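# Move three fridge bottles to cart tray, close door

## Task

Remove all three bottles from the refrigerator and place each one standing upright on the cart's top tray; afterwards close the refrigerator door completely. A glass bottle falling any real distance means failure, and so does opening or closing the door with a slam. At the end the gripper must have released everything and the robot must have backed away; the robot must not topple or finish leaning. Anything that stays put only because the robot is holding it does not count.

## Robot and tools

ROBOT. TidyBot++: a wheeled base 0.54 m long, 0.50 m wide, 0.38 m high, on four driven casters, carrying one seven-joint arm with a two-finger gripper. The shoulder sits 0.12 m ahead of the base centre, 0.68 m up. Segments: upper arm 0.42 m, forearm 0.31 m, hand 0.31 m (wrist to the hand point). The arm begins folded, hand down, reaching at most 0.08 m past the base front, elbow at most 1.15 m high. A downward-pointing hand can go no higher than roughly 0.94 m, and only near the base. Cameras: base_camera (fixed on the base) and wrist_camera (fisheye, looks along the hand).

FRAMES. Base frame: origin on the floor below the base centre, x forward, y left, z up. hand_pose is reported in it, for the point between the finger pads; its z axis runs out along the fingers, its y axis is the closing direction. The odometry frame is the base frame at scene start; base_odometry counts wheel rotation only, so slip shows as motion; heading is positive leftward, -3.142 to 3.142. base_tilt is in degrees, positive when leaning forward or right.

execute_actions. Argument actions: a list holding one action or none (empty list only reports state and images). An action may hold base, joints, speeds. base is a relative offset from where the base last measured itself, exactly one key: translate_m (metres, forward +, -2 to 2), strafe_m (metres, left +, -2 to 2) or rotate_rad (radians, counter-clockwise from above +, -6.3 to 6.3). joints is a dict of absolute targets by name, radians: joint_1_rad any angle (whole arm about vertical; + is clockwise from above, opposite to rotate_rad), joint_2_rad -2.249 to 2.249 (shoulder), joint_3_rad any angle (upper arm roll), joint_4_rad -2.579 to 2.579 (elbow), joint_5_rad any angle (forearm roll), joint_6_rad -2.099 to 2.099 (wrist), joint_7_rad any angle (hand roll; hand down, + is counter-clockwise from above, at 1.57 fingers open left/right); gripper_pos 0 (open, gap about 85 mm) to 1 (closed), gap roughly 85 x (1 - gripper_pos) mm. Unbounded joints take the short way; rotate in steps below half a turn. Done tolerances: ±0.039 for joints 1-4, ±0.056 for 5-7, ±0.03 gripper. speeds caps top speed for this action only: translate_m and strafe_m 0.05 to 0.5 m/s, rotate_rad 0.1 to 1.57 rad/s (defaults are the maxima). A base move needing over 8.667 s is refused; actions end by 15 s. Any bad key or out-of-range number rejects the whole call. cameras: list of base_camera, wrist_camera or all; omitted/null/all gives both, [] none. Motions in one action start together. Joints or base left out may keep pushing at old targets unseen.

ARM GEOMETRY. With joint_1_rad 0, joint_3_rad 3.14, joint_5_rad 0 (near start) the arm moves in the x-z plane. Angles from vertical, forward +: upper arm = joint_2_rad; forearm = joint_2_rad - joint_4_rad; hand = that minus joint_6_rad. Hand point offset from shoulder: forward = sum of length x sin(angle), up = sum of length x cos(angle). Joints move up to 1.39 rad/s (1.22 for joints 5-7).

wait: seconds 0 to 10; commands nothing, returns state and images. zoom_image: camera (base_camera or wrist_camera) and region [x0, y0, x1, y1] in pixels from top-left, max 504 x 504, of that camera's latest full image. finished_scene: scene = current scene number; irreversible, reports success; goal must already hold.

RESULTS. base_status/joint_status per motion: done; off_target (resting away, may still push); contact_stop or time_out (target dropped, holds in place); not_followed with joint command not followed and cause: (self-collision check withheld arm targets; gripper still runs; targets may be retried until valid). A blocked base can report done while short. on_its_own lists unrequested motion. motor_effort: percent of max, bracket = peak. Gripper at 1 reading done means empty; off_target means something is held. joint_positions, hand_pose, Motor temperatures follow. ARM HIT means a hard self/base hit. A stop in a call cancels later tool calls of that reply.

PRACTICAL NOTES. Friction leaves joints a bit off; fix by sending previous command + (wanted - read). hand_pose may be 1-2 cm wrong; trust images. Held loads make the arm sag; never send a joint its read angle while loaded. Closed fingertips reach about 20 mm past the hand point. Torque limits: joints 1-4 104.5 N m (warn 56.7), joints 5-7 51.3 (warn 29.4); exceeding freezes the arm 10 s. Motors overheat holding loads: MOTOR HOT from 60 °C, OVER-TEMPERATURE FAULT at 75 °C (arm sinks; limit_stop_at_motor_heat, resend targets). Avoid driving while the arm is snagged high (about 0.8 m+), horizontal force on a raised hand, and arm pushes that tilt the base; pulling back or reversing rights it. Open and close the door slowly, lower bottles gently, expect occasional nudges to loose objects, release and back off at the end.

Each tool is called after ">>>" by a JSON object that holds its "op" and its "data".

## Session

>>> {"op": "execute_actions", "data": {"actions": [{"joints":{"joint_4_rad":-1.5,"joint_6_rad":-0.6}}]}}

Scene clock: 2.33 s.
Motor temperatures (°C, as the motors report them): [31 34 26 28 33 39 38]
base_odometry: x=+0.000 y=+0.000 heading=+0.000 (m, m, rad; odometry frame)
base_tilt: forward=-0.4 right=-0.2 (deg)
base_status: not commanded
joint_positions: joint_1_rad=+0.001 joint_2_rad=-0.383 joint_3_rad=+3.148 joint_4_rad=-1.522 joint_5_rad=-0.018 joint_6_rad=-0.630 joint_7_rad=+1.596 gripper_pos=+0.000
joint_status: all done
motor_effort: joint_1_rad=-1(1) joint_2_rad=-6(7) joint_3_rad=-1(0) joint_4_rad=+22(23) joint_5_rad=-1(1) joint_6_rad=+8(8) joint_7_rad=+0(0) (%)
hand_pose: x=+0.5527 y=+0.0006 z=+1.1423 quat_wxyz=(+0.001, +0.774, +0.004, +0.634) (m; base frame)
pictures: base_camera, wrist_camera
camera_calibration (this result's frames):
wrist_camera: T_world_to_cam=[[0.00068402, -0.993572, 0.113196, -0.142686], [-0.263084, -0.109388, -0.958552, 1.28751], [0.964773, -0.0291245, -0.261468, -0.0980264], [0, 0, 0, 1]] pos_world=[0.433394, -0.00378635, 1.22466]
Images, in order (width x height): base_camera 644x364, wrist_camera 644x476.

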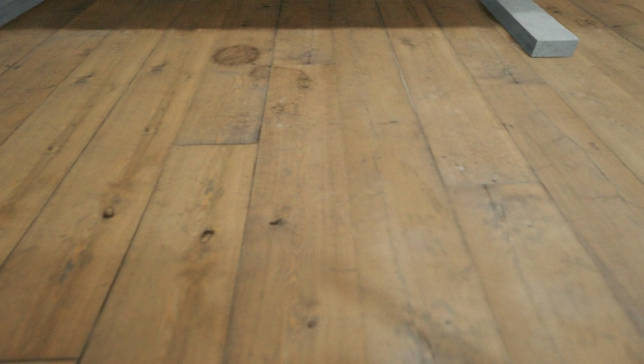

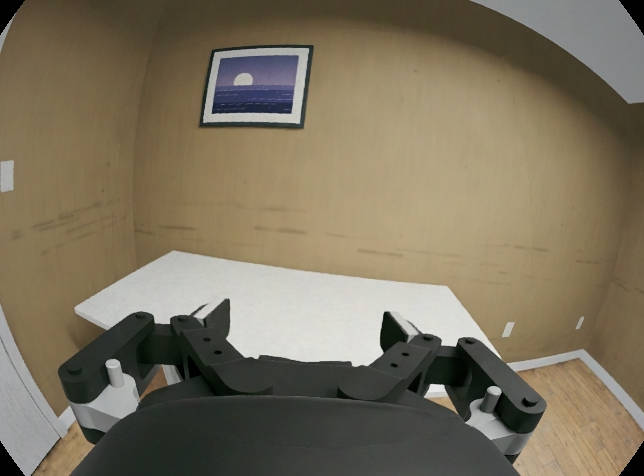

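>>> {"op": "execute_actions", "data": {"actions": [{"base":{"rotate_rad":-2.1}}], "cameras": ["wrist_camera"]}}

Scene clock: 10.37 s.
Motor temperatures (°C, as the motors report them): [31 34 26 28 33 39 38]
base_odometry: x=+0.000 y=+0.000 heading=-2.100 (m, m, rad; odometry frame)
base_tilt: forward=-0.3 right=-0.2 (deg)
base_status: done
joint_positions: joint_1_rad=+0.001 joint_2_rad=-0.382 joint_3_rad=+3.147 joint_4_rad=-1.522 joint_5_rad=-0.018 joint_6_rad=-0.629 joint_7_rad=+1.596 gripper_pos=+0.000
joint_status: not commanded
motor_effort: joint_1_rad=+0(2) joint_2_rad=-6(9) joint_3_rad=+0(2) joint_4_rad=+22(23) joint_5_rad=-1(2) joint_6_rad=+8(8) joint_7_rad=+0(1) (%)
hand_pose: x=+0.5529 y=+0.0009 z=+1.1423 quat_wxyz=(+0.001, +0.774, +0.004, +0.634) (m; base frame)
pictures: wrist_camera
camera_calibration (this result's frames):
wrist_camera: T_world_to_cam=[[0.00108891, -0.993554, 0.113357, -0.142839], [-0.263115, -0.109648, -0.958513, 1.28749], [0.964764, -0.0287822, -0.261538, -0.098097], [0, 0, 0, 1]] pos_world=[0.433553, -0.00357258, 1.22461]
Images, in order (width x height): wrist_camera 644x476.

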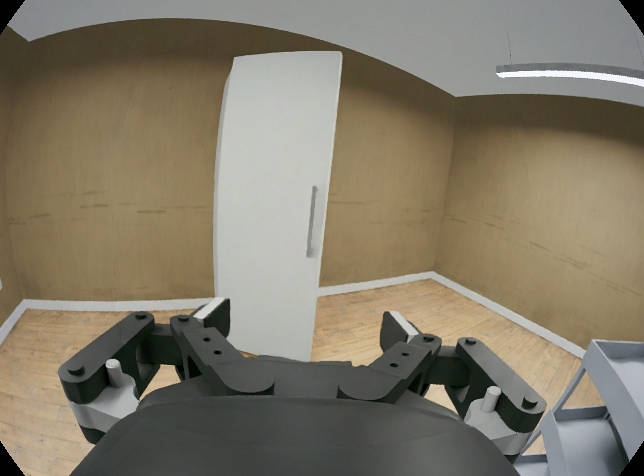

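>>> {"op": "execute_actions", "data": {"actions": [{"base":{"translate_m":0.7}}]}}

Scene clock: 17.67 s.
Motor temperatures (°C, as the motors report them): [31 34 26 28 33 39 38]
base_odometry: x=-0.354 y=-0.604 heading=-2.100 (m, m, rad; odometry frame)
base_tilt: forward=-0.3 right=-0.1 (deg)
base_status: done
joint_positions: joint_1_rad=+0.001 joint_2_rad=-0.380 joint_3_rad=+3.147 joint_4_rad=-1.521 joint_5_rad=-0.018 joint_6_rad=-0.627 joint_7_rad=+1.596 gripper_pos=+0.000
joint_status: not commanded
motor_effort: joint_1_rad=-1(1) joint_2_rad=-6(9) joint_3_rad=+0(0) joint_4_rad=+22(23) joint_5_rad=-1(1) joint_6_rad=+9(9) joint_7_rad=+1(0) (%)
hand_pose: x=+0.5541 y=+0.0009 z=+1.1423 quat_wxyz=(+0.001, +0.773, +0.004, +0.634) (m; base frame)
pictures: base_camera, wrist_camera
camera_calibration (this result's frames):
wrist_camera: T_world_to_cam=[[0.0010029, -0.993554, 0.113356, -0.142806], [-0.262741, -0.109636, -0.958617, 1.28771], [0.964866, -0.028822, -0.261158, -0.0997542], [0, 0, 0, 1]] pos_world=[0.434727, -0.00358161, 1.22455]
Images, in order (width x height): base_camera 644x364, wrist_camera 644x476.

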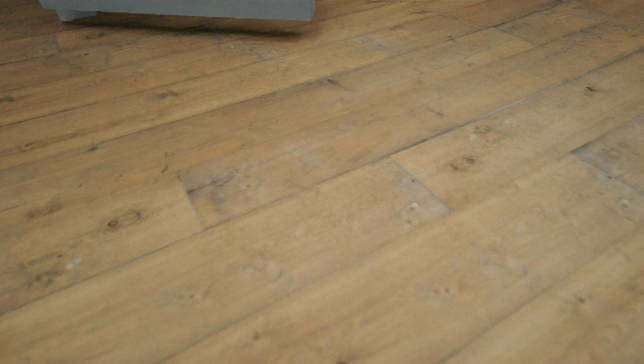

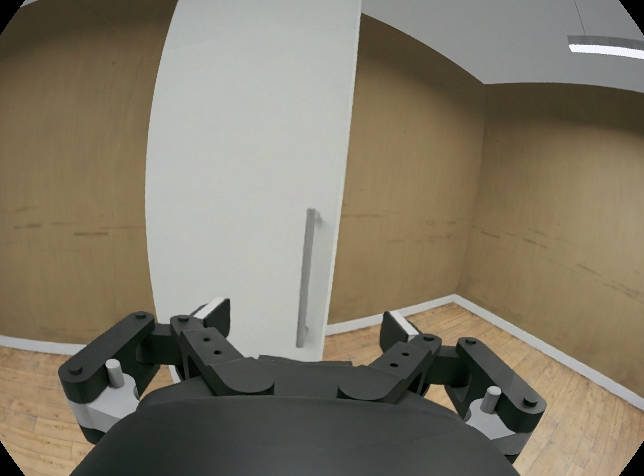

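>>> {"op": "execute_actions", "data": {"actions": [{"base":{"strafe_m":-0.6}}], "cameras": []}}

>>> {"op": "execute_actions", "data": {"actions": [{"base":{"rotate_rad":0.5}}]}}

Scene clock: 31.73 s.
Motor temperatures (°C, as the motors report them): [31 33 26 28 33 39 38]
base_odometry: x=-0.872 y=-0.301 heading=-2.100 (m, m, rad; odometry frame)
base_tilt: forward=-0.3 right=-0.2 (deg)
base_status: done
joint_positions: joint_1_rad=+0.001 joint_2_rad=-0.380 joint_3_rad=+3.148 joint_4_rad=-1.521 joint_5_rad=-0.018 joint_6_rad=-0.627 joint_7_rad=+1.596 gripper_pos=+0.000
joint_status: not commanded
motor_effort: joint_1_rad=+0(3) joint_2_rad=-6(7) joint_3_rad=-1(5) joint_4_rad=+22(23) joint_5_rad=-1(3) joint_6_rad=+8(9) joint_7_rad=+0(0) (%)
hand_pose: x=+0.5540 y=+0.0001 z=+1.1426 quat_wxyz=(+0.001, +0.773, +0.004, +0.634) (m; base frame)
pictures: none
No camera images: the call's "cameras" was empty. Leave "cameras" out to get every camera's image.

Scene clock: 33.13 s.
Motor temperatures (°C, as the motors report them): [31 33 26 28 33 39 38]
base_odometry: x=-0.872 y=-0.301 heading=-1.600 (m, m, rad; odometry frame)
base_tilt: forward=-0.3 right=-0.2 (deg)
base_status: done
joint_positions: joint_1_rad=+0.001 joint_2_rad=-0.380 joint_3_rad=+3.147 joint_4_rad=-1.521 joint_5_rad=-0.018 joint_6_rad=-0.627 joint_7_rad=+1.596 gripper_pos=+0.000
joint_status: not commanded
motor_effort: joint_1_rad=-1(1) joint_2_rad=-7(7) joint_3_rad=-1(2) joint_4_rad=+22(22) joint_5_rad=-1(1) joint_6_rad=+9(8) joint_7_rad=+0(0) (%)
hand_pose: x=+0.5540 y=+0.0010 z=+1.1426 quat_wxyz=(+0.001, +0.773, +0.005, +0.634) (m; base frame)
pictures: base_camera, wrist_camera
camera_calibration (this result's frames):
wrist_camera: T_world_to_cam=[[0.00102993, -0.993532, 0.113548, -0.142936], [-0.261979, -0.10985, -0.958801, 1.28779], [0.965073, -0.0287597, -0.260398, -0.100571], [0, 0, 0, 1]] pos_world=[0.434579, -0.00343971, 1.22477]
Images, in order (width x height): base_camera 644x364, wrist_camera 644x476.

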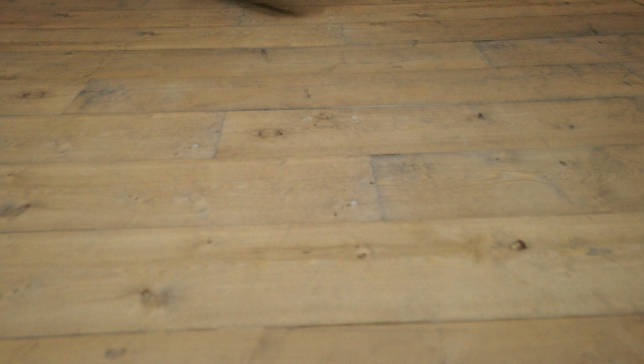

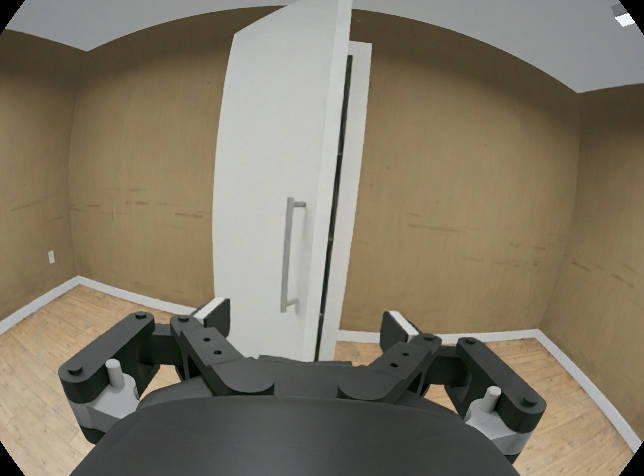

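>>> {"op": "execute_actions", "data": {"actions": [{"base":{"translate_m":0.7}}]}}

Scene clock: 42.80 s.
Motor temperatures (°C, as the motors report them): [31 33 26 28 33 39 38]
base_odometry: x=-0.892 y=-1.001 heading=-1.601 (m, m, rad; odometry frame)
base_tilt: forward=-0.3 right=-0.2 (deg)
base_status: done
joint_positions: joint_1_rad=+0.015 joint_2_rad=-0.374 joint_3_rad=+3.167 joint_4_rad=-1.509 joint_5_rad=-0.012 joint_6_rad=-0.626 joint_7_rad=+1.596 gripper_pos=+0.000
joint_status: not commanded
motor_effort: joint_1_rad=-4(12) joint_2_rad=-6(23) joint_3_rad=-4(14) joint_4_rad=+23(26) joint_5_rad=-3(10) joint_6_rad=+10(19) joint_7_rad=+0(2) (%)
hand_pose: x=+0.5559 y=-0.0174 z=+1.1473 quat_wxyz=(+0.011, +0.771, -0.009, +0.637) (m; base frame)
pictures: base_camera, wrist_camera
camera_calibration (this result's frames):
wrist_camera: T_world_to_cam=[[-0.0338725, -0.993198, 0.111399, -0.139912], [-0.259233, -0.098917, -0.960736, 1.29162], [0.965221, -0.0614209, -0.25412, -0.10959], [0, 0, 0, 1]] pos_world=[0.435871, -0.0179281, 1.22864]
Images, in order (width x height): base_camera 644x364, wrist_camera 644x476.

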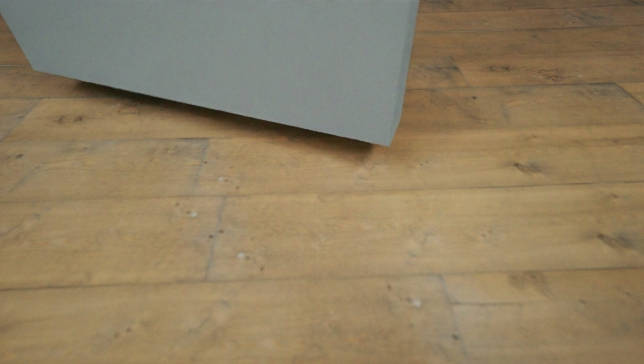

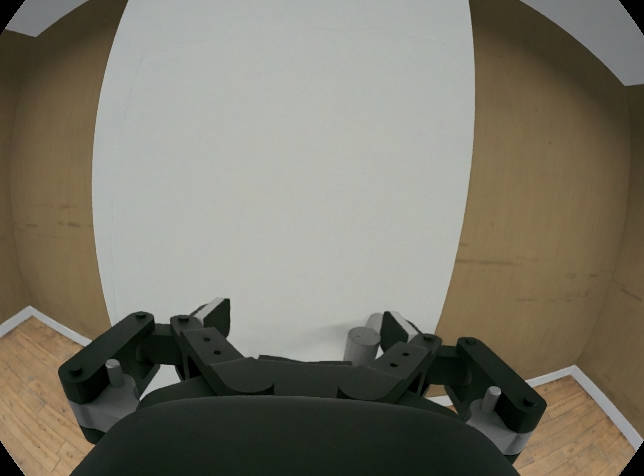

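>>> {"op": "execute_actions", "data": {"actions": [{"base":{"translate_m":-0.2},"speeds":{"translate_m":0.15}}], "cameras": []}}

>>> {"op": "execute_actions", "data": {"actions": [{"base":{"strafe_m":-0.3}}]}}

Scene clock: 54.73 s.
Motor temperatures (°C, as the motors report them): [31 33 26 28 33 39 38]
base_odometry: x=-0.886 y=-0.801 heading=-1.600 (m, m, rad; odometry frame)
base_tilt: forward=-0.3 right=-0.2 (deg)
base_status: done
joint_positions: joint_1_rad=+0.015 joint_2_rad=-0.384 joint_3_rad=+3.160 joint_4_rad=-1.509 joint_5_rad=-0.012 joint_6_rad=-0.626 joint_7_rad=+1.596 gripper_pos=+0.000
joint_status: not commanded
motor_effort: joint_1_rad=+0(3) joint_2_rad=-6(11) joint_3_rad=-1(4) joint_4_rad=+22(23) joint_5_rad=-1(3) joint_6_rad=+8(9) joint_7_rad=+0(0) (%)
hand_pose: x=+0.5513 y=-0.0131 z=+1.1517 quat_wxyz=(+0.010, +0.768, -0.006, +0.641) (m; base frame)
pictures: none
No camera images: the call's "cameras" was empty. Leave "cameras" out to get every camera's image.

Scene clock: 56.67 s.
Motor temperatures (°C, as the motors report them): [31 33 26 28 33 39 38]
base_odometry: x=-1.186 y=-0.792 heading=-1.600 (m, m, rad; odometry frame)
base_tilt: forward=-0.3 right=-0.2 (deg)
base_status: done
joint_positions: joint_1_rad=+0.014 joint_2_rad=-0.384 joint_3_rad=+3.158 joint_4_rad=-1.509 joint_5_rad=-0.012 joint_6_rad=-0.626 joint_7_rad=+1.596 gripper_pos=+0.000
joint_status: not commanded
motor_effort: joint_1_rad=-1(1) joint_2_rad=-6(7) joint_3_rad=-1(2) joint_4_rad=+22(22) joint_5_rad=-2(2) joint_6_rad=+8(9) joint_7_rad=+0(0) (%)
hand_pose: x=+0.5513 y=-0.0120 z=+1.1517 quat_wxyz=(+0.009, +0.768, -0.005, +0.641) (m; base frame)
pictures: base_camera, wrist_camera
camera_calibration (this result's frames):
wrist_camera: T_world_to_cam=[[-0.0264264, -0.993061, 0.114591, -0.142967], [-0.248507, -0.104506, -0.962976, 1.29181], [0.968269, -0.0539246, -0.244021, -0.11688], [0, 0, 0, 1]] pos_world=[0.430418, -0.0132757, 1.23184]
Images, in order (width x height): base_camera 644x364, wrist_camera 644x476.

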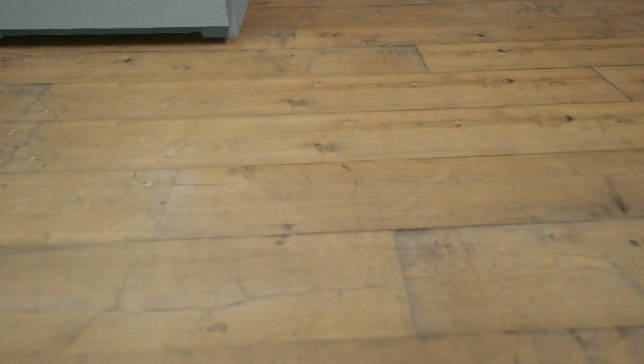

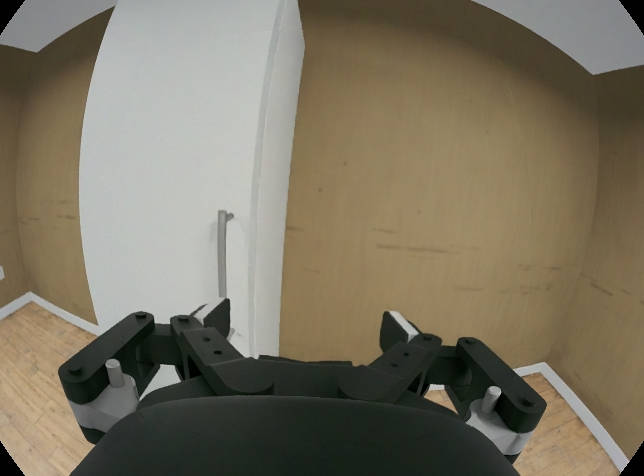

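>>> {"op": "execute_actions", "data": {"actions": [{"base":{"strafe_m":0.22},"joints":{"joint_1_rad":0,"joint_2_rad":-0.2,"joint_3_rad":3.14,"joint_4_rad":-2.07,"joint_6_rad":0.33}}], "cameras": ["wrist_camera"]}}

Scene clock: 70.33 s.
Motor temperatures (°C, as the motors report them): [31 32 26 28 33 39 38]
base_odometry: x=-0.966 y=-0.799 heading=-1.601 (m, m, rad; odometry frame)
base_tilt: forward=-0.3 right=-0.2 (deg)
base_status: done
joint_positions: joint_1_rad=+0.014 joint_2_rad=-0.208 joint_3_rad=+3.147 joint_4_rad=-2.046 joint_5_rad=-0.012 joint_6_rad=+0.300 joint_7_rad=+1.596 gripper_pos=+0.000
joint_status: all done
motor_effort: joint_1_rad=+0(1) joint_2_rad=-13(15) joint_3_rad=+0(3) joint_4_rad=+23(25) joint_5_rad=-1(3) joint_6_rad=+8(9) joint_7_rad=+0(0) (%)
hand_pose: x=+0.6466 y=-0.0108 z=+1.0204 quat_wxyz=(+0.013, +0.696, -0.004, +0.718) (m; base frame)
pictures: wrist_camera
camera_calibration (this result's frames):
wrist_camera: T_world_to_cam=[[-0.0532032, -0.991916, 0.115205, -0.107473], [-0.0406469, -0.113122, -0.992749, 1.08506], [0.997756, -0.0575002, -0.0342999, -0.4742], [0, 0, 0, 1]] pos_world=[0.511523, -0.0111271, 1.07331]
Images, in order (width x height): wrist_camera 644x476.

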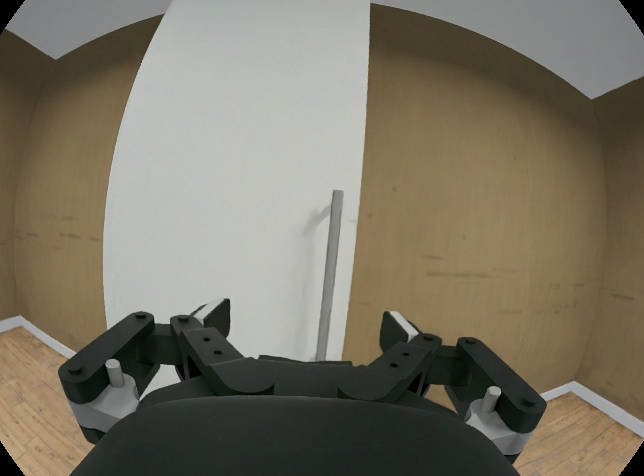

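>>> {"op": "execute_actions", "data": {"actions": [{"base":{"strafe_m":-0.03}}], "cameras": []}}

>>> {"op": "execute_actions", "data": {"actions": [{"base":{"translate_m":0.25},"speeds":{"translate_m":0.1}}], "cameras": ["wrist_camera"]}}

Scene clock: 86.67 s.
Motor temperatures (°C, as the motors report them): [31 32 26 28 33 39 38]
base_odometry: x=-0.996 y=-0.798 heading=-1.600 (m, m, rad; odometry frame)
base_tilt: forward=-0.3 right=-0.2 (deg)
base_status: done
joint_positions: joint_1_rad=+0.014 joint_2_rad=-0.208 joint_3_rad=+3.147 joint_4_rad=-2.046 joint_5_rad=-0.012 joint_6_rad=+0.300 joint_7_rad=+1.596 gripper_pos=+0.000
joint_status: not commanded
motor_effort: joint_1_rad=-1(2) joint_2_rad=-13(13) joint_3_rad=-1(3) joint_4_rad=+23(24) joint_5_rad=-1(0) joint_6_rad=+9(9) joint_7_rad=+1(1) (%)
hand_pose: x=+0.6466 y=-0.0106 z=+1.0204 quat_wxyz=(+0.013, +0.696, -0.004, +0.718) (m; base frame)
pictures: none
No camera images: the call's "cameras" was empty. Leave "cameras" out to get every camera's image.

Scene clock: 89.73 s.
Motor temperatures (°C, as the motors report them): [31 32 26 28 33 39 38]
base_odometry: x=-1.004 y=-1.048 heading=-1.600 (m, m, rad; odometry frame)
base_tilt: forward=-0.3 right=-0.2 (deg)
base_status: done
joint_positions: joint_1_rad=+0.014 joint_2_rad=-0.201 joint_3_rad=+3.147 joint_4_rad=-2.047 joint_5_rad=-0.012 joint_6_rad=+0.300 joint_7_rad=+1.596 gripper_pos=+0.000
joint_status: not commanded
motor_effort: joint_1_rad=-1(1) joint_2_rad=-14(16) joint_3_rad=-1(0) joint_4_rad=+23(24) joint_5_rad=-2(1) joint_6_rad=+9(9) joint_7_rad=+0(0) (%)
hand_pose: x=+0.6487 y=-0.0106 z=+1.0169 quat_wxyz=(+0.013, +0.698, -0.004, +0.716) (m; base frame)
pictures: wrist_camera
camera_calibration (this result's frames):
wrist_camera: T_world_to_cam=[[-0.0521681, -0.991937, 0.115496, -0.107772], [-0.0467686, -0.1131, -0.992482, 1.08543], [0.997543, -0.0571775, -0.0404914, -0.469971], [0, 0, 0, 1]] pos_world=[0.513957, -0.0110136, 1.07068]
Images, in order (width x height): wrist_camera 644x476.

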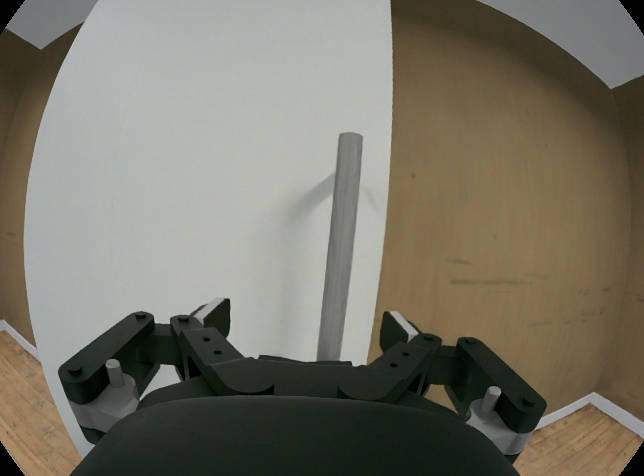

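Handle is between fingers; advance a bit more and grip.

>>> {"op": "execute_actions", "data": {"actions": [{"base":{"translate_m":0.08},"speeds":{"translate_m":0.06}}], "cameras": []}}

>>> {"op": "execute_actions", "data": {"actions": [{"joints":{"gripper_pos":1}}], "cameras": ["wrist_camera"]}}

Scene clock: 100.37 s.
Motor temperatures (°C, as the motors report them): [31 32 26 28 33 39 38]
base_odometry: x=-1.006 y=-1.128 heading=-1.600 (m, m, rad; odometry frame)
base_tilt: forward=-0.3 right=-0.2 (deg)
base_status: done
joint_positions: joint_1_rad=+0.014 joint_2_rad=-0.200 joint_3_rad=+3.147 joint_4_rad=-2.047 joint_5_rad=-0.012 joint_6_rad=+0.300 joint_7_rad=+1.596 gripper_pos=+0.000
joint_status: not commanded
motor_effort: joint_1_rad=-1(0) joint_2_rad=-13(16) joint_3_rad=-1(1) joint_4_rad=+23(24) joint_5_rad=-1(0) joint_6_rad=+8(9) joint_7_rad=+1(0) (%)
hand_pose: x=+0.6489 y=-0.0106 z=+1.0164 quat_wxyz=(+0.013, +0.698, -0.004, +0.716) (m; base frame)
pictures: none
No camera images: the call's "cameras" was empty. Leave "cameras" out to get every camera's image.

Scene clock: 101.47 s.
Motor temperatures (°C, as the motors report them): [31 32 26 28 33 39 38]
base_odometry: x=-1.006 y=-1.128 heading=-1.600 (m, m, rad; odometry frame)
base_tilt: forward=-0.3 right=-0.2 (deg)
base_status: not commanded
joint_positions: joint_1_rad=+0.031 joint_2_rad=-0.202 joint_3_rad=+3.174 joint_4_rad=-2.047 joint_5_rad=-0.012 joint_6_rad=+0.300 joint_7_rad=+1.596 gripper_pos=+0.813
joint_status: gripper_pos off_target (ended at +0.813, target +1.000)
motor_effort: joint_1_rad=-5(11) joint_2_rad=-12(13) joint_3_rad=-6(11) joint_4_rad=+23(25) joint_5_rad=+1(2) joint_6_rad=+8(9) joint_7_rad=+1(1) (%)
hand_pose: x=+0.6477 y=-0.0351 z=+1.0168 quat_wxyz=(+0.026, +0.698, -0.021, +0.716) (m; base frame)
pictures: wrist_camera
camera_calibration (this result's frames):
wrist_camera: T_world_to_cam=[[-0.0946892, -0.989398, 0.110115, -0.0990351], [-0.0514558, -0.1056, -0.993076, 1.08639], [0.994176, -0.0996997, -0.040911, -0.469334], [0, 0, 0, 1]] pos_world=[0.513124, -0.0300551, 1.07057]
Images, in order (width x height): wrist_camera 644x476.

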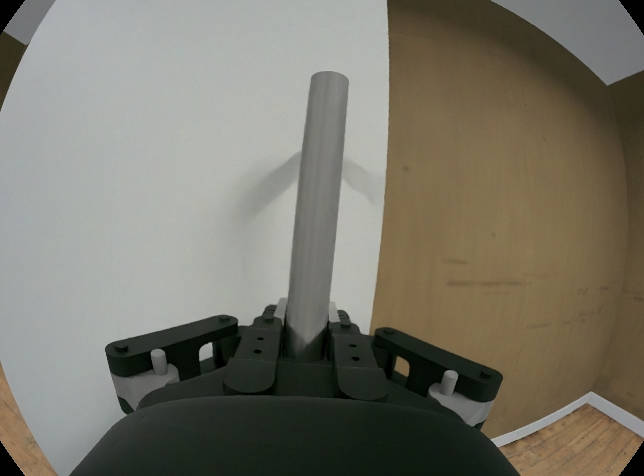

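Pull back slowly.

>>> {"op": "execute_actions", "data": {"actions": [{"base":{"translate_m":-0.15},"speeds":{"translate_m":0.05}}], "cameras": ["base_camera"]}}

Scene clock: 112.13 s.
Motor temperatures (°C, as the motors report them): [31 32 26 28 33 39 38]
base_odometry: x=-1.001 y=-0.978 heading=-1.599 (m, m, rad; odometry frame)
base_tilt: forward=-0.4 right=-0.2 (deg)
base_status: done
joint_positions: joint_1_rad=-0.017 joint_2_rad=-0.193 joint_3_rad=+3.119 joint_4_rad=-2.054 joint_5_rad=-0.012 joint_6_rad=+0.327 joint_7_rad=+1.596 gripper_pos=+0.835
joint_status: not commanded
motor_effort: joint_1_rad=+4(8) joint_2_rad=-15(23) joint_3_rad=+4(8) joint_4_rad=+20(31) joint_5_rad=+0(2) joint_6_rad=+7(13) joint_7_rad=+2(2) (%)
hand_pose: x=+0.6498 y=+0.0227 z=+1.0165 quat_wxyz=(-0.006, +0.694, +0.019, +0.720) (m; base frame)
pictures: base_camera
Images, in order (width x height): base_camera 644x364.

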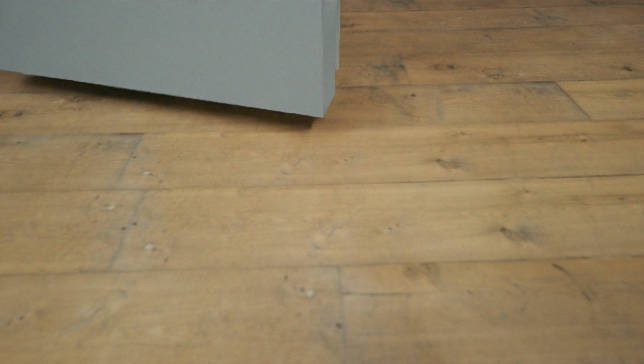

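>>> {"op": "execute_actions", "data": {"actions": [{"joints":{"gripper_pos":0}}], "cameras": []}}

>>> {"op": "execute_actions", "data": {"actions": [{"base":{"translate_m":-0.1},"speeds":{"translate_m":0.1}}], "cameras": []}}

>>> {"op": "execute_actions", "data": {"actions": [{"base":{"strafe_m":-0.16},"joints":{"gripper_pos":1}}], "cameras": ["wrist_camera"]}}

Scene clock: 121.97 s.
Motor temperatures (°C, as the motors report them): [31 32 26 28 33 39 38]
base_odometry: x=-1.001 y=-0.978 heading=-1.599 (m, m, rad; odometry frame)
base_tilt: forward=-0.3 right=-0.2 (deg)
base_status: not commanded
joint_positions: joint_1_rad=-0.012 joint_2_rad=-0.194 joint_3_rad=+3.131 joint_4_rad=-2.055 joint_5_rad=-0.012 joint_6_rad=+0.327 joint_7_rad=+1.596 gripper_pos=+0.000
joint_status: all done
motor_effort: joint_1_rad=-1(4) joint_2_rad=-13(15) joint_3_rad=+0(4) joint_4_rad=+23(23) joint_5_rad=-1(0) joint_6_rad=+9(9) joint_7_rad=+0(3) (%)
hand_pose: x=+0.6498 y=+0.0124 z=+1.0165 quat_wxyz=(-0.001, +0.694, +0.012, +0.720) (m; base frame)
pictures: none
No camera images: the call's "cameras" was empty. Leave "cameras" out to get every camera's image.

Scene clock: 123.53 s.
Motor temperatures (°C, as the motors report them): [31 32 26 28 33 39 38]
base_odometry: x=-0.998 y=-0.878 heading=-1.599 (m, m, rad; odometry frame)
base_tilt: forward=-0.3 right=-0.1 (deg)
base_status: done
joint_positions: joint_1_rad=-0.012 joint_2_rad=-0.200 joint_3_rad=+3.131 joint_4_rad=-2.055 joint_5_rad=-0.012 joint_6_rad=+0.327 joint_7_rad=+1.596 gripper_pos=+0.000
joint_status: not commanded
motor_effort: joint_1_rad=-1(1) joint_2_rad=-13(17) joint_3_rad=-1(0) joint_4_rad=+23(23) joint_5_rad=-1(1) joint_6_rad=+9(9) joint_7_rad=+0(0) (%)
hand_pose: x=+0.6479 y=+0.0124 z=+1.0196 quat_wxyz=(-0.001, +0.692, +0.012, +0.722) (m; base frame)
pictures: none
No camera images: the call's "cameras" was empty. Leave "cameras" out to get every camera's image.

Scene clock: 125.03 s.
Motor temperatures (°C, as the motors report them): [31 32 26 28 33 39 38]
base_odometry: x=-1.158 y=-0.873 heading=-1.600 (m, m, rad; odometry frame)
base_tilt: forward=-0.3 right=-0.2 (deg)
base_status: done
joint_positions: joint_1_rad=-0.011 joint_2_rad=-0.200 joint_3_rad=+3.135 joint_4_rad=-2.055 joint_5_rad=-0.012 joint_6_rad=+0.327 joint_7_rad=+1.596 gripper_pos=+0.999
joint_status: all done
motor_effort: joint_1_rad=-1(3) joint_2_rad=-13(13) joint_3_rad=-1(3) joint_4_rad=+23(23) joint_5_rad=-1(1) joint_6_rad=+9(9) joint_7_rad=+0(0) (%)
hand_pose: x=+0.6480 y=+0.0102 z=+1.0196 quat_wxyz=(+0.000, +0.692, +0.010, +0.722) (m; base frame)
pictures: wrist_camera
camera_calibration (this result's frames):
wrist_camera: T_world_to_cam=[[-0.0169129, -0.992933, 0.117465, -0.11235], [-0.0254032, -0.117017, -0.992805, 1.0769], [0.999534, -0.0197752, -0.0232446, -0.487265], [0, 0, 0, 1]] pos_world=[0.512495, 0.00482401, 1.07102]
Images, in order (width x height): wrist_camera 644x476.

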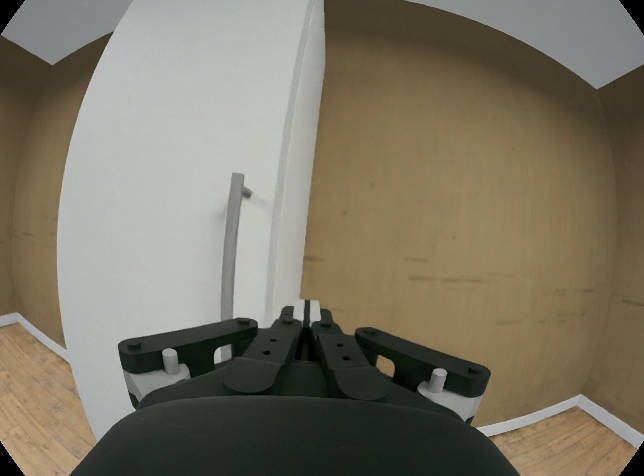

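>>> {"op": "execute_actions", "data": {"actions": [{"base":{"strafe_m":0.155},"joints":{"gripper_pos":0}}], "cameras": []}}

>>> {"op": "execute_actions", "data": {"actions": [{"base":{"translate_m":0.25},"speeds":{"translate_m":0.08}}], "cameras": []}}

>>> {"op": "execute_actions", "data": {"actions": [{"joints":{"gripper_pos":1}}], "cameras": ["wrist_camera"]}}

Scene clock: 136.77 s.
Motor temperatures (°C, as the motors report them): [31 31 26 28 33 39 38]
base_odometry: x=-1.003 y=-0.877 heading=-1.600 (m, m, rad; odometry frame)
base_tilt: forward=-0.3 right=-0.2 (deg)
base_status: done
joint_positions: joint_1_rad=-0.011 joint_2_rad=-0.200 joint_3_rad=+3.135 joint_4_rad=-2.055 joint_5_rad=-0.012 joint_6_rad=+0.327 joint_7_rad=+1.596 gripper_pos=+0.000
joint_status: all done
motor_effort: joint_1_rad=-1(3) joint_2_rad=-13(15) joint_3_rad=-1(1) joint_4_rad=+23(24) joint_5_rad=-1(1) joint_6_rad=+8(9) joint_7_rad=+0(1) (%)
hand_pose: x=+0.6479 y=+0.0101 z=+1.0192 quat_wxyz=(+0.000, +0.692, +0.010, +0.722) (m; base frame)
pictures: none
No camera images: the call's "cameras" was empty. Leave "cameras" out to get every camera's image.

Scene clock: 140.40 s.
Motor temperatures (°C, as the motors report them): [31 31 26 28 33 39 38]
base_odometry: x=-1.010 y=-1.127 heading=-1.600 (m, m, rad; odometry frame)
base_tilt: forward=-0.3 right=-0.2 (deg)
base_status: done
joint_positions: joint_1_rad=-0.016 joint_2_rad=-0.207 joint_3_rad=+3.119 joint_4_rad=-2.063 joint_5_rad=-0.012 joint_6_rad=+0.327 joint_7_rad=+1.596 gripper_pos=+0.000
joint_status: not commanded
motor_effort: joint_1_rad=+4(7) joint_2_rad=-12(14) joint_3_rad=+5(9) joint_4_rad=+22(28) joint_5_rad=-4(4) joint_6_rad=+8(10) joint_7_rad=+0(1) (%)
hand_pose: x=+0.6444 y=+0.0221 z=+1.0184 quat_wxyz=(-0.006, +0.692, +0.019, +0.722) (m; base frame)
pictures: none
No camera images: the call's "cameras" was empty. Leave "cameras" out to get every camera's image.

Scene clock: 141.50 s.
Motor temperatures (°C, as the motors report them): [31 31 26 28 33 39 38]
base_odometry: x=-1.010 y=-1.127 heading=-1.600 (m, m, rad; odometry frame)
base_tilt: forward=-0.3 right=-0.2 (deg)
base_status: not commanded
joint_positions: joint_1_rad=-0.013 joint_2_rad=-0.207 joint_3_rad=+3.129 joint_4_rad=-2.063 joint_5_rad=-0.012 joint_6_rad=+0.327 joint_7_rad=+1.596 gripper_pos=+0.999
joint_status: all done
motor_effort: joint_1_rad=+0(3) joint_2_rad=-13(13) joint_3_rad=+0(4) joint_4_rad=+23(23) joint_5_rad=-1(3) joint_6_rad=+9(9) joint_7_rad=+0(1) (%)
hand_pose: x=+0.6448 y=+0.0144 z=+1.0184 quat_wxyz=(-0.002, +0.692, +0.013, +0.722) (m; base frame)
pictures: wrist_camera
camera_calibration (this result's frames):
wrist_camera: T_world_to_cam=[[-0.00942939, -0.992888, 0.118675, -0.114102], [-0.0253024, -0.118405, -0.992643, 1.07598], [0.999635, -0.0123628, -0.024006, -0.483381], [0, 0, 0, 1]] pos_world=[0.509354, 0.00813616, 1.07]
Images, in order (width x height): wrist_camera 644x476.

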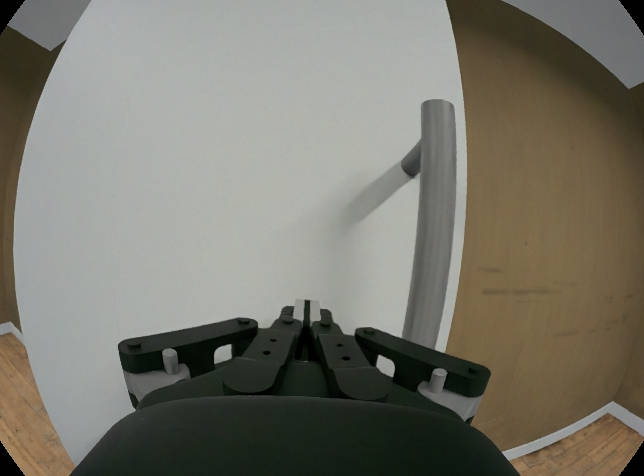

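Missed; handle is to the right. Retry with a view.

>>> {"op": "execute_actions", "data": {"actions": [{"base":{"translate_m":-0.12},"joints":{"gripper_pos":0}}], "cameras": []}}

>>> {"op": "execute_actions", "data": {"actions": [{"base":{"strafe_m":-0.06}}], "cameras": ["wrist_camera"]}}

Scene clock: 149.73 s.
Motor temperatures (°C, as the motors report them): [31 31 26 28 33 39 38]
base_odometry: x=-1.007 y=-1.007 heading=-1.600 (m, m, rad; odometry frame)
base_tilt: forward=-0.3 right=-0.2 (deg)
base_status: done
joint_positions: joint_1_rad=-0.013 joint_2_rad=-0.205 joint_3_rad=+3.129 joint_4_rad=-2.063 joint_5_rad=-0.012 joint_6_rad=+0.327 joint_7_rad=+1.596 gripper_pos=+0.000
joint_status: all done
motor_effort: joint_1_rad=-1(0) joint_2_rad=-13(15) joint_3_rad=-1(0) joint_4_rad=+23(24) joint_5_rad=-2(1) joint_6_rad=+9(9) joint_7_rad=+0(0) (%)
hand_pose: x=+0.6455 y=+0.0144 z=+1.0172 quat_wxyz=(-0.002, +0.693, +0.013, +0.721) (m; base frame)
pictures: none
No camera images: the call's "cameras" was empty. Leave "cameras" out to get every camera's image.

Scene clock: 150.80 s.
Motor temperatures (°C, as the motors report them): [31 31 26 28 33 39 38]
base_odometry: x=-1.067 y=-1.005 heading=-1.600 (m, m, rad; odometry frame)
base_tilt: forward=-0.3 right=-0.2 (deg)
base_status: done
joint_positions: joint_1_rad=-0.013 joint_2_rad=-0.205 joint_3_rad=+3.133 joint_4_rad=-2.063 joint_5_rad=-0.012 joint_6_rad=+0.327 joint_7_rad=+1.596 gripper_pos=+0.000
joint_status: not commanded
motor_effort: joint_1_rad=-1(2) joint_2_rad=-13(15) joint_3_rad=+0(2) joint_4_rad=+23(24) joint_5_rad=-1(1) joint_6_rad=+9(9) joint_7_rad=+0(0) (%)
hand_pose: x=+0.6456 y=+0.0122 z=+1.0172 quat_wxyz=(-0.001, +0.693, +0.012, +0.721) (m; base frame)
pictures: wrist_camera
camera_calibration (this result's frames):
wrist_camera: T_world_to_cam=[[-0.0128328, -0.99293, 0.118006, -0.113241], [-0.0280492, -0.117612, -0.992663, 1.07633], [0.999524, -0.0160486, -0.0263416, -0.481816], [0, 0, 0, 1]] pos_world=[0.510324, 0.0064174, 1.06911]
Images, in order (width x height): wrist_camera 644x476.

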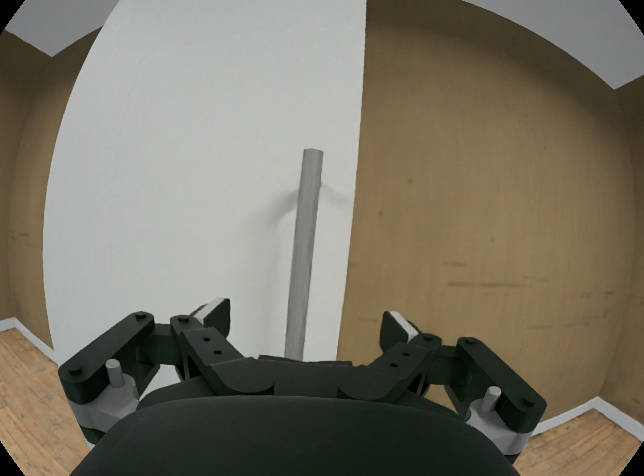

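>>> {"op": "execute_actions", "data": {"actions": [{"base":{"translate_m":0.12},"speeds":{"translate_m":0.06}}], "cameras": []}}

>>> {"op": "execute_actions", "data": {"actions": [{"joints":{"gripper_pos":1}}], "cameras": []}}

Scene clock: 166.53 s.
Motor temperatures (°C, as the motors report them): [31 31 26 28 33 39 38]
base_odometry: x=-1.071 y=-1.126 heading=-1.600 (m, m, rad; odometry frame)
base_tilt: forward=-0.4 right=-0.2 (deg)
base_status: done
joint_positions: joint_1_rad=-0.013 joint_2_rad=-0.202 joint_3_rad=+3.133 joint_4_rad=-2.063 joint_5_rad=-0.012 joint_6_rad=+0.327 joint_7_rad=+1.596 gripper_pos=+0.000
joint_status: not commanded
motor_effort: joint_1_rad=-1(1) joint_2_rad=-13(15) joint_3_rad=-1(0) joint_4_rad=+23(24) joint_5_rad=+0(1) joint_6_rad=+9(9) joint_7_rad=+0(0) (%)
hand_pose: x=+0.6466 y=+0.0123 z=+1.0158 quat_wxyz=(-0.001, +0.694, +0.012, +0.720) (m; base frame)
pictures: none
No camera images: the call's "cameras" was empty. Leave "cameras" out to get every camera's image.

Scene clock: 181.53 s.
Motor temperatures (°C, as the motors report them): [31 31 26 28 33 39 38]
base_odometry: x=-1.071 y=-1.125 heading=-1.600 (m, m, rad; odometry frame)
base_tilt: forward=-0.2 right=-0.2 (deg)
base_status: not commanded
joint_positions: joint_1_rad=-0.020 joint_2_rad=-0.202 joint_3_rad=+3.121 joint_4_rad=-2.063 joint_5_rad=-0.012 joint_6_rad=+0.327 joint_7_rad=+1.596 gripper_pos=+0.813
joint_status: gripper_pos off_target (ended at +0.813, target +1.000)
motor_effort: joint_1_rad=+9(10) joint_2_rad=-12(13) joint_3_rad=+9(11) joint_4_rad=+24(26) joint_5_rad=-3(5) joint_6_rad=+10(10) joint_7_rad=+2(2) (%)
hand_pose: x=+0.6461 y=+0.0224 z=+1.0157 quat_wxyz=(-0.006, +0.694, +0.019, +0.720) (m; base frame)
pictures: none
No camera images: the call's "cameras" was empty. Leave "cameras" out to get every camera's image.

>>> {"op": "execute_actions", "data": {"actions": [{"base":{"translate_m":-0.15},"speeds":{"translate_m":0.05}}], "cameras": []}}

>>> {"op": "execute_actions", "data": {"actions": [{"base":{"strafe_m":0.06},"speeds":{"strafe_m":0.05}}], "cameras": []}}

>>> {"op": "execute_actions", "data": {"actions": [{"base":{"translate_m":-0.13},"speeds":{"translate_m":0.05}}], "cameras": []}}

>>> {"op": "execute_actions", "data": {"actions": [{"base":{"strafe_m":0.08},"speeds":{"strafe_m":0.05}}], "cameras": []}}

>>> {"op": "execute_actions", "data": {"actions": [{"base":{"translate_m":-0.08},"speeds":{"translate_m":0.05}}], "cameras": ["base_camera"]}}

Scene clock: 198.20 s.
Motor temperatures (°C, as the motors report them): [31 31 26 28 33 39 38]
base_odometry: x=-1.066 y=-0.975 heading=-1.598 (m, m, rad; odometry frame)
base_tilt: forward=-0.3 right=-0.2 (deg)
base_status: done
joint_positions: joint_1_rad=-0.060 joint_2_rad=-0.186 joint_3_rad=+3.077 joint_4_rad=-2.049 joint_5_rad=-0.012 joint_6_rad=+0.329 joint_7_rad=+1.596 gripper_pos=+0.815
joint_status: not commanded
motor_effort: joint_1_rad=+11(15) joint_2_rad=-16(23) joint_3_rad=+12(16) joint_4_rad=+18(24) joint_5_rad=-3(4) joint_6_rad=+6(9) joint_7_rad=+2(2) (%)
hand_pose: x=+0.6483 y=+0.0696 z=+1.0157 quat_wxyz=(-0.034, +0.692, +0.050, +0.719) (m; base frame)
pictures: none
No camera images: the call's "cameras" was empty. Leave "cameras" out to get every camera's image.

Scene clock: 199.90 s.
Motor temperatures (°C, as the motors report them): [31 31 26 28 33 39 38]
base_odometry: x=-1.007 y=-0.977 heading=-1.598 (m, m, rad; odometry frame)
base_tilt: forward=-0.4 right=-0.2 (deg)
base_status: done
joint_positions: joint_1_rad=-0.007 joint_2_rad=-0.188 joint_3_rad=+3.139 joint_4_rad=-2.052 joint_5_rad=-0.012 joint_6_rad=+0.329 joint_7_rad=+1.596 gripper_pos=+0.815
joint_status: not commanded
motor_effort: joint_1_rad=+1(11) joint_2_rad=-14(17) joint_3_rad=+0(11) joint_4_rad=+24(26) joint_5_rad=-1(1) joint_6_rad=+9(11) joint_7_rad=+1(2) (%)
hand_pose: x=+0.6522 y=+0.0054 z=+1.0156 quat_wxyz=(+0.003, +0.694, +0.007, +0.720) (m; base frame)
pictures: none
No camera images: the call's "cameras" was empty. Leave "cameras" out to get every camera's image.

Scene clock: 203.10 s.
Motor temperatures (°C, as the motors report them): [31 31 26 28 33 39 38]
base_odometry: x=-1.003 y=-0.847 heading=-1.598 (m, m, rad; odometry frame)
base_tilt: forward=-0.3 right=-0.2 (deg)
base_status: done
joint_positions: joint_1_rad=-0.085 joint_2_rad=-0.162 joint_3_rad=+3.057 joint_4_rad=-2.030 joint_5_rad=-0.012 joint_6_rad=+0.333 joint_7_rad=+1.596 gripper_pos=+0.819
joint_status: not commanded
motor_effort: joint_1_rad=+16(20) joint_2_rad=-22(24) joint_3_rad=+17(21) joint_4_rad=+16(24) joint_5_rad=-4(6) joint_6_rad=+7(9) joint_7_rad=+3(2) (%)
hand_pose: x=+0.6536 y=+0.0958 z=+1.0157 quat_wxyz=(-0.049, +0.691, +0.067, +0.718) (m; base frame)
pictures: none
No camera images: the call's "cameras" was empty. Leave "cameras" out to get every camera's image.

Scene clock: 205.20 s.
Motor temperatures (°C, as the motors report them): [31 31 26 28 33 39 38]
base_odometry: x=-0.923 y=-0.849 heading=-1.598 (m, m, rad; odometry frame)
base_tilt: forward=-0.3 right=-0.2 (deg)
base_status: done
joint_positions: joint_1_rad=-0.015 joint_2_rad=-0.192 joint_3_rad=+3.130 joint_4_rad=-2.058 joint_5_rad=-0.012 joint_6_rad=+0.333 joint_7_rad=+1.596 gripper_pos=+0.819
joint_status: not commanded
motor_effort: joint_1_rad=+1(15) joint_2_rad=-14(23) joint_3_rad=+1(15) joint_4_rad=+24(26) joint_5_rad=-1(5) joint_6_rad=+9(11) joint_7_rad=+1(2) (%)
hand_pose: x=+0.6502 y=+0.0149 z=+1.0154 quat_wxyz=(-0.002, +0.693, +0.013, +0.720) (m; base frame)
pictures: none
No camera images: the call's "cameras" was empty. Leave "cameras" out to get every camera's image.

Scene clock: 207.40 s.
Motor temperatures (°C, as the motors report them): [31 31 26 28 33 39 38]
base_odometry: x=-0.921 y=-0.770 heading=-1.597 (m, m, rad; odometry frame)
base_tilt: forward=-0.3 right=-0.2 (deg)
base_status: done
joint_positions: joint_1_rad=-0.077 joint_2_rad=-0.141 joint_3_rad=+3.066 joint_4_rad=-2.014 joint_5_rad=-0.012 joint_6_rad=+0.338 joint_7_rad=+1.596 gripper_pos=+0.822
joint_status: not commanded
motor_effort: joint_1_rad=+12(18) joint_2_rad=-26(28) joint_3_rad=+12(18) joint_4_rad=+13(22) joint_5_rad=-4(6) joint_6_rad=+6(8) joint_7_rad=+2(2) (%)
hand_pose: x=+0.6633 y=+0.0872 z=+1.0158 quat_wxyz=(-0.045, +0.692, +0.060, +0.718) (m; base frame)
pictures: base_camera
Images, in order (width x height): base_camera 644x364.

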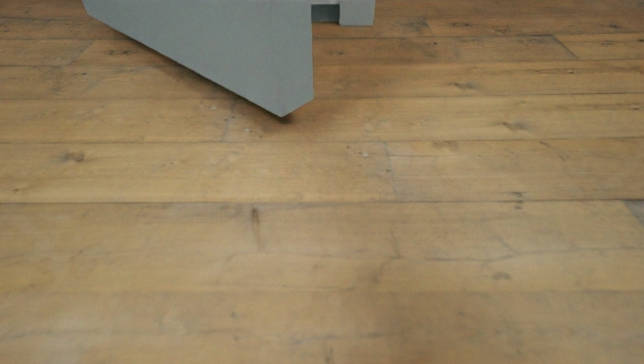

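~45°. Release, back, go around the edge.

>>> {"op": "execute_actions", "data": {"actions": [{"joints":{"gripper_pos":0}}], "cameras": []}}

>>> {"op": "execute_actions", "data": {"actions": [{"base":{"translate_m":-0.1},"speeds":{"translate_m":0.1}}], "cameras": []}}

>>> {"op": "execute_actions", "data": {"actions": [{"base":{"strafe_m":-0.2},"joints":{"gripper_pos":1}}], "cameras": ["wrist_camera"]}}

Scene clock: 217.70 s.
Motor temperatures (°C, as the motors report them): [31 31 26 28 33 39 38]
base_odometry: x=-0.921 y=-0.769 heading=-1.597 (m, m, rad; odometry frame)
base_tilt: forward=-0.3 right=-0.2 (deg)
base_status: not commanded
joint_positions: joint_1_rad=-0.010 joint_2_rad=-0.205 joint_3_rad=+3.137 joint_4_rad=-2.058 joint_5_rad=-0.012 joint_6_rad=+0.338 joint_7_rad=+1.596 gripper_pos=+0.000
joint_status: all done
motor_effort: joint_1_rad=-1(13) joint_2_rad=-13(26) joint_3_rad=-1(13) joint_4_rad=+23(24) joint_5_rad=-1(4) joint_6_rad=+9(9) joint_7_rad=+0(2) (%)
hand_pose: x=+0.6461 y=+0.0083 z=+1.0235 quat_wxyz=(+0.001, +0.687, +0.009, +0.726) (m; base frame)
pictures: none
No camera images: the call's "cameras" was empty. Leave "cameras" out to get every camera's image.

Scene clock: 219.27 s.
Motor temperatures (°C, as the motors report them): [31 31 26 28 33 39 38]
base_odometry: x=-0.918 y=-0.669 heading=-1.597 (m, m, rad; odometry frame)
base_tilt: forward=-0.3 right=-0.2 (deg)
base_status: done
joint_positions: joint_1_rad=-0.010 joint_2_rad=-0.202 joint_3_rad=+3.137 joint_4_rad=-2.058 joint_5_rad=-0.012 joint_6_rad=+0.338 joint_7_rad=+1.596 gripper_pos=+0.000
joint_status: not commanded
motor_effort: joint_1_rad=-1(1) joint_2_rad=-13(15) joint_3_rad=+0(0) joint_4_rad=+23(24) joint_5_rad=-1(1) joint_6_rad=+9(9) joint_7_rad=+0(0) (%)
hand_pose: x=+0.6470 y=+0.0084 z=+1.0220 quat_wxyz=(+0.001, +0.688, +0.009, +0.726) (m; base frame)
pictures: none
No camera images: the call's "cameras" was empty. Leave "cameras" out to get every camera's image.

Scene clock: 220.90 s.
Motor temperatures (°C, as the motors report them): [31 31 26 28 33 39 38]
base_odometry: x=-1.118 y=-0.664 heading=-1.598 (m, m, rad; odometry frame)
base_tilt: forward=-0.3 right=-0.1 (deg)
base_status: done
joint_positions: joint_1_rad=-0.010 joint_2_rad=-0.202 joint_3_rad=+3.138 joint_4_rad=-2.058 joint_5_rad=-0.012 joint_6_rad=+0.338 joint_7_rad=+1.596 gripper_pos=+0.999
joint_status: all done
motor_effort: joint_1_rad=+0(3) joint_2_rad=-13(14) joint_3_rad=-1(2) joint_4_rad=+23(23) joint_5_rad=-2(1) joint_6_rad=+9(9) joint_7_rad=+0(0) (%)
hand_pose: x=+0.6470 y=+0.0075 z=+1.0220 quat_wxyz=(+0.002, +0.688, +0.008, +0.726) (m; base frame)
pictures: wrist_camera
camera_calibration (this result's frames):
wrist_camera: T_world_to_cam=[[-0.0226478, -0.992926, 0.116551, -0.110635], [-0.0162494, -0.1162, -0.993093, 1.07339], [0.999611, -0.0243852, -0.0135028, -0.496265], [0, 0, 0, 1]] pos_world=[0.511009, 0.00277388, 1.07217]
Images, in order (width x height): wrist_camera 644x476.

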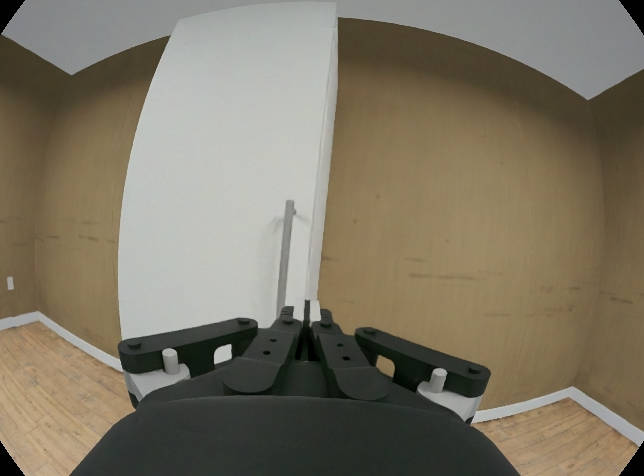

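>>> {"op": "execute_actions", "data": {"actions": [{"base":{"strafe_m":0.05},"joints":{"gripper_pos":0}}], "cameras": []}}

>>> {"op": "execute_actions", "data": {"actions": [{"base":{"translate_m":0.34},"speeds":{"translate_m":0.15}}], "cameras": ["wrist_camera"]}}

Scene clock: 235.37 s.
Motor temperatures (°C, as the motors report them): [31 31 26 28 33 39 38]
base_odometry: x=-1.068 y=-0.665 heading=-1.597 (m, m, rad; odometry frame)
base_tilt: forward=-0.3 right=-0.1 (deg)
base_status: done
joint_positions: joint_1_rad=-0.010 joint_2_rad=-0.202 joint_3_rad=+3.138 joint_4_rad=-2.058 joint_5_rad=-0.012 joint_6_rad=+0.338 joint_7_rad=+1.596 gripper_pos=+0.000
joint_status: all done
motor_effort: joint_1_rad=-1(2) joint_2_rad=-13(14) joint_3_rad=-1(2) joint_4_rad=+23(24) joint_5_rad=-1(1) joint_6_rad=+9(9) joint_7_rad=+1(1) (%)
hand_pose: x=+0.6470 y=+0.0076 z=+1.0220 quat_wxyz=(+0.002, +0.688, +0.008, +0.726) (m; base frame)
pictures: none
No camera images: the call's "cameras" was empty. Leave "cameras" out to get every camera's image.

Scene clock: 238.30 s.
Motor temperatures (°C, as the motors report them): [31 31 26 28 33 39 38]
base_odometry: x=-1.077 y=-1.005 heading=-1.597 (m, m, rad; odometry frame)
base_tilt: forward=-0.3 right=-0.2 (deg)
base_status: done
joint_positions: joint_1_rad=-0.010 joint_2_rad=-0.199 joint_3_rad=+3.138 joint_4_rad=-2.058 joint_5_rad=-0.012 joint_6_rad=+0.338 joint_7_rad=+1.596 gripper_pos=+0.000
joint_status: not commanded
motor_effort: joint_1_rad=-1(1) joint_2_rad=-13(16) joint_3_rad=+0(0) joint_4_rad=+23(24) joint_5_rad=-1(1) joint_6_rad=+8(9) joint_7_rad=+1(0) (%)
hand_pose: x=+0.6480 y=+0.0076 z=+1.0205 quat_wxyz=(+0.002, +0.689, +0.008, +0.725) (m; base frame)
pictures: wrist_camera
camera_calibration (this result's frames):
wrist_camera: T_world_to_cam=[[-0.02223, -0.992923, 0.116662, -0.110761], [-0.0190827, -0.116248, -0.993037, 1.07369], [0.999571, -0.0243014, -0.0163635, -0.494308], [0, 0, 0, 1]] pos_world=[0.512123, 0.00282554, 1.07105]
Images, in order (width x height): wrist_camera 644x476.

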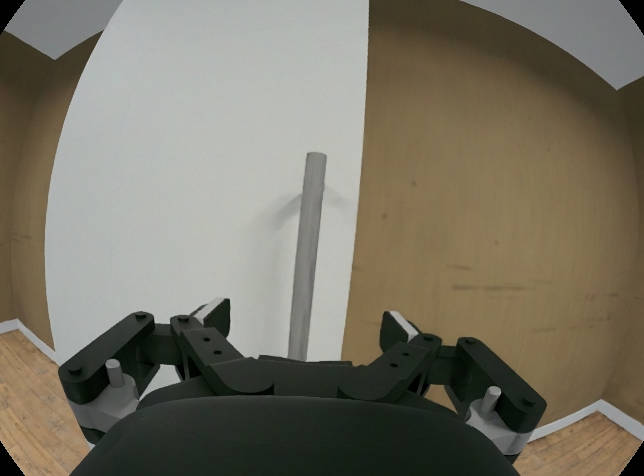

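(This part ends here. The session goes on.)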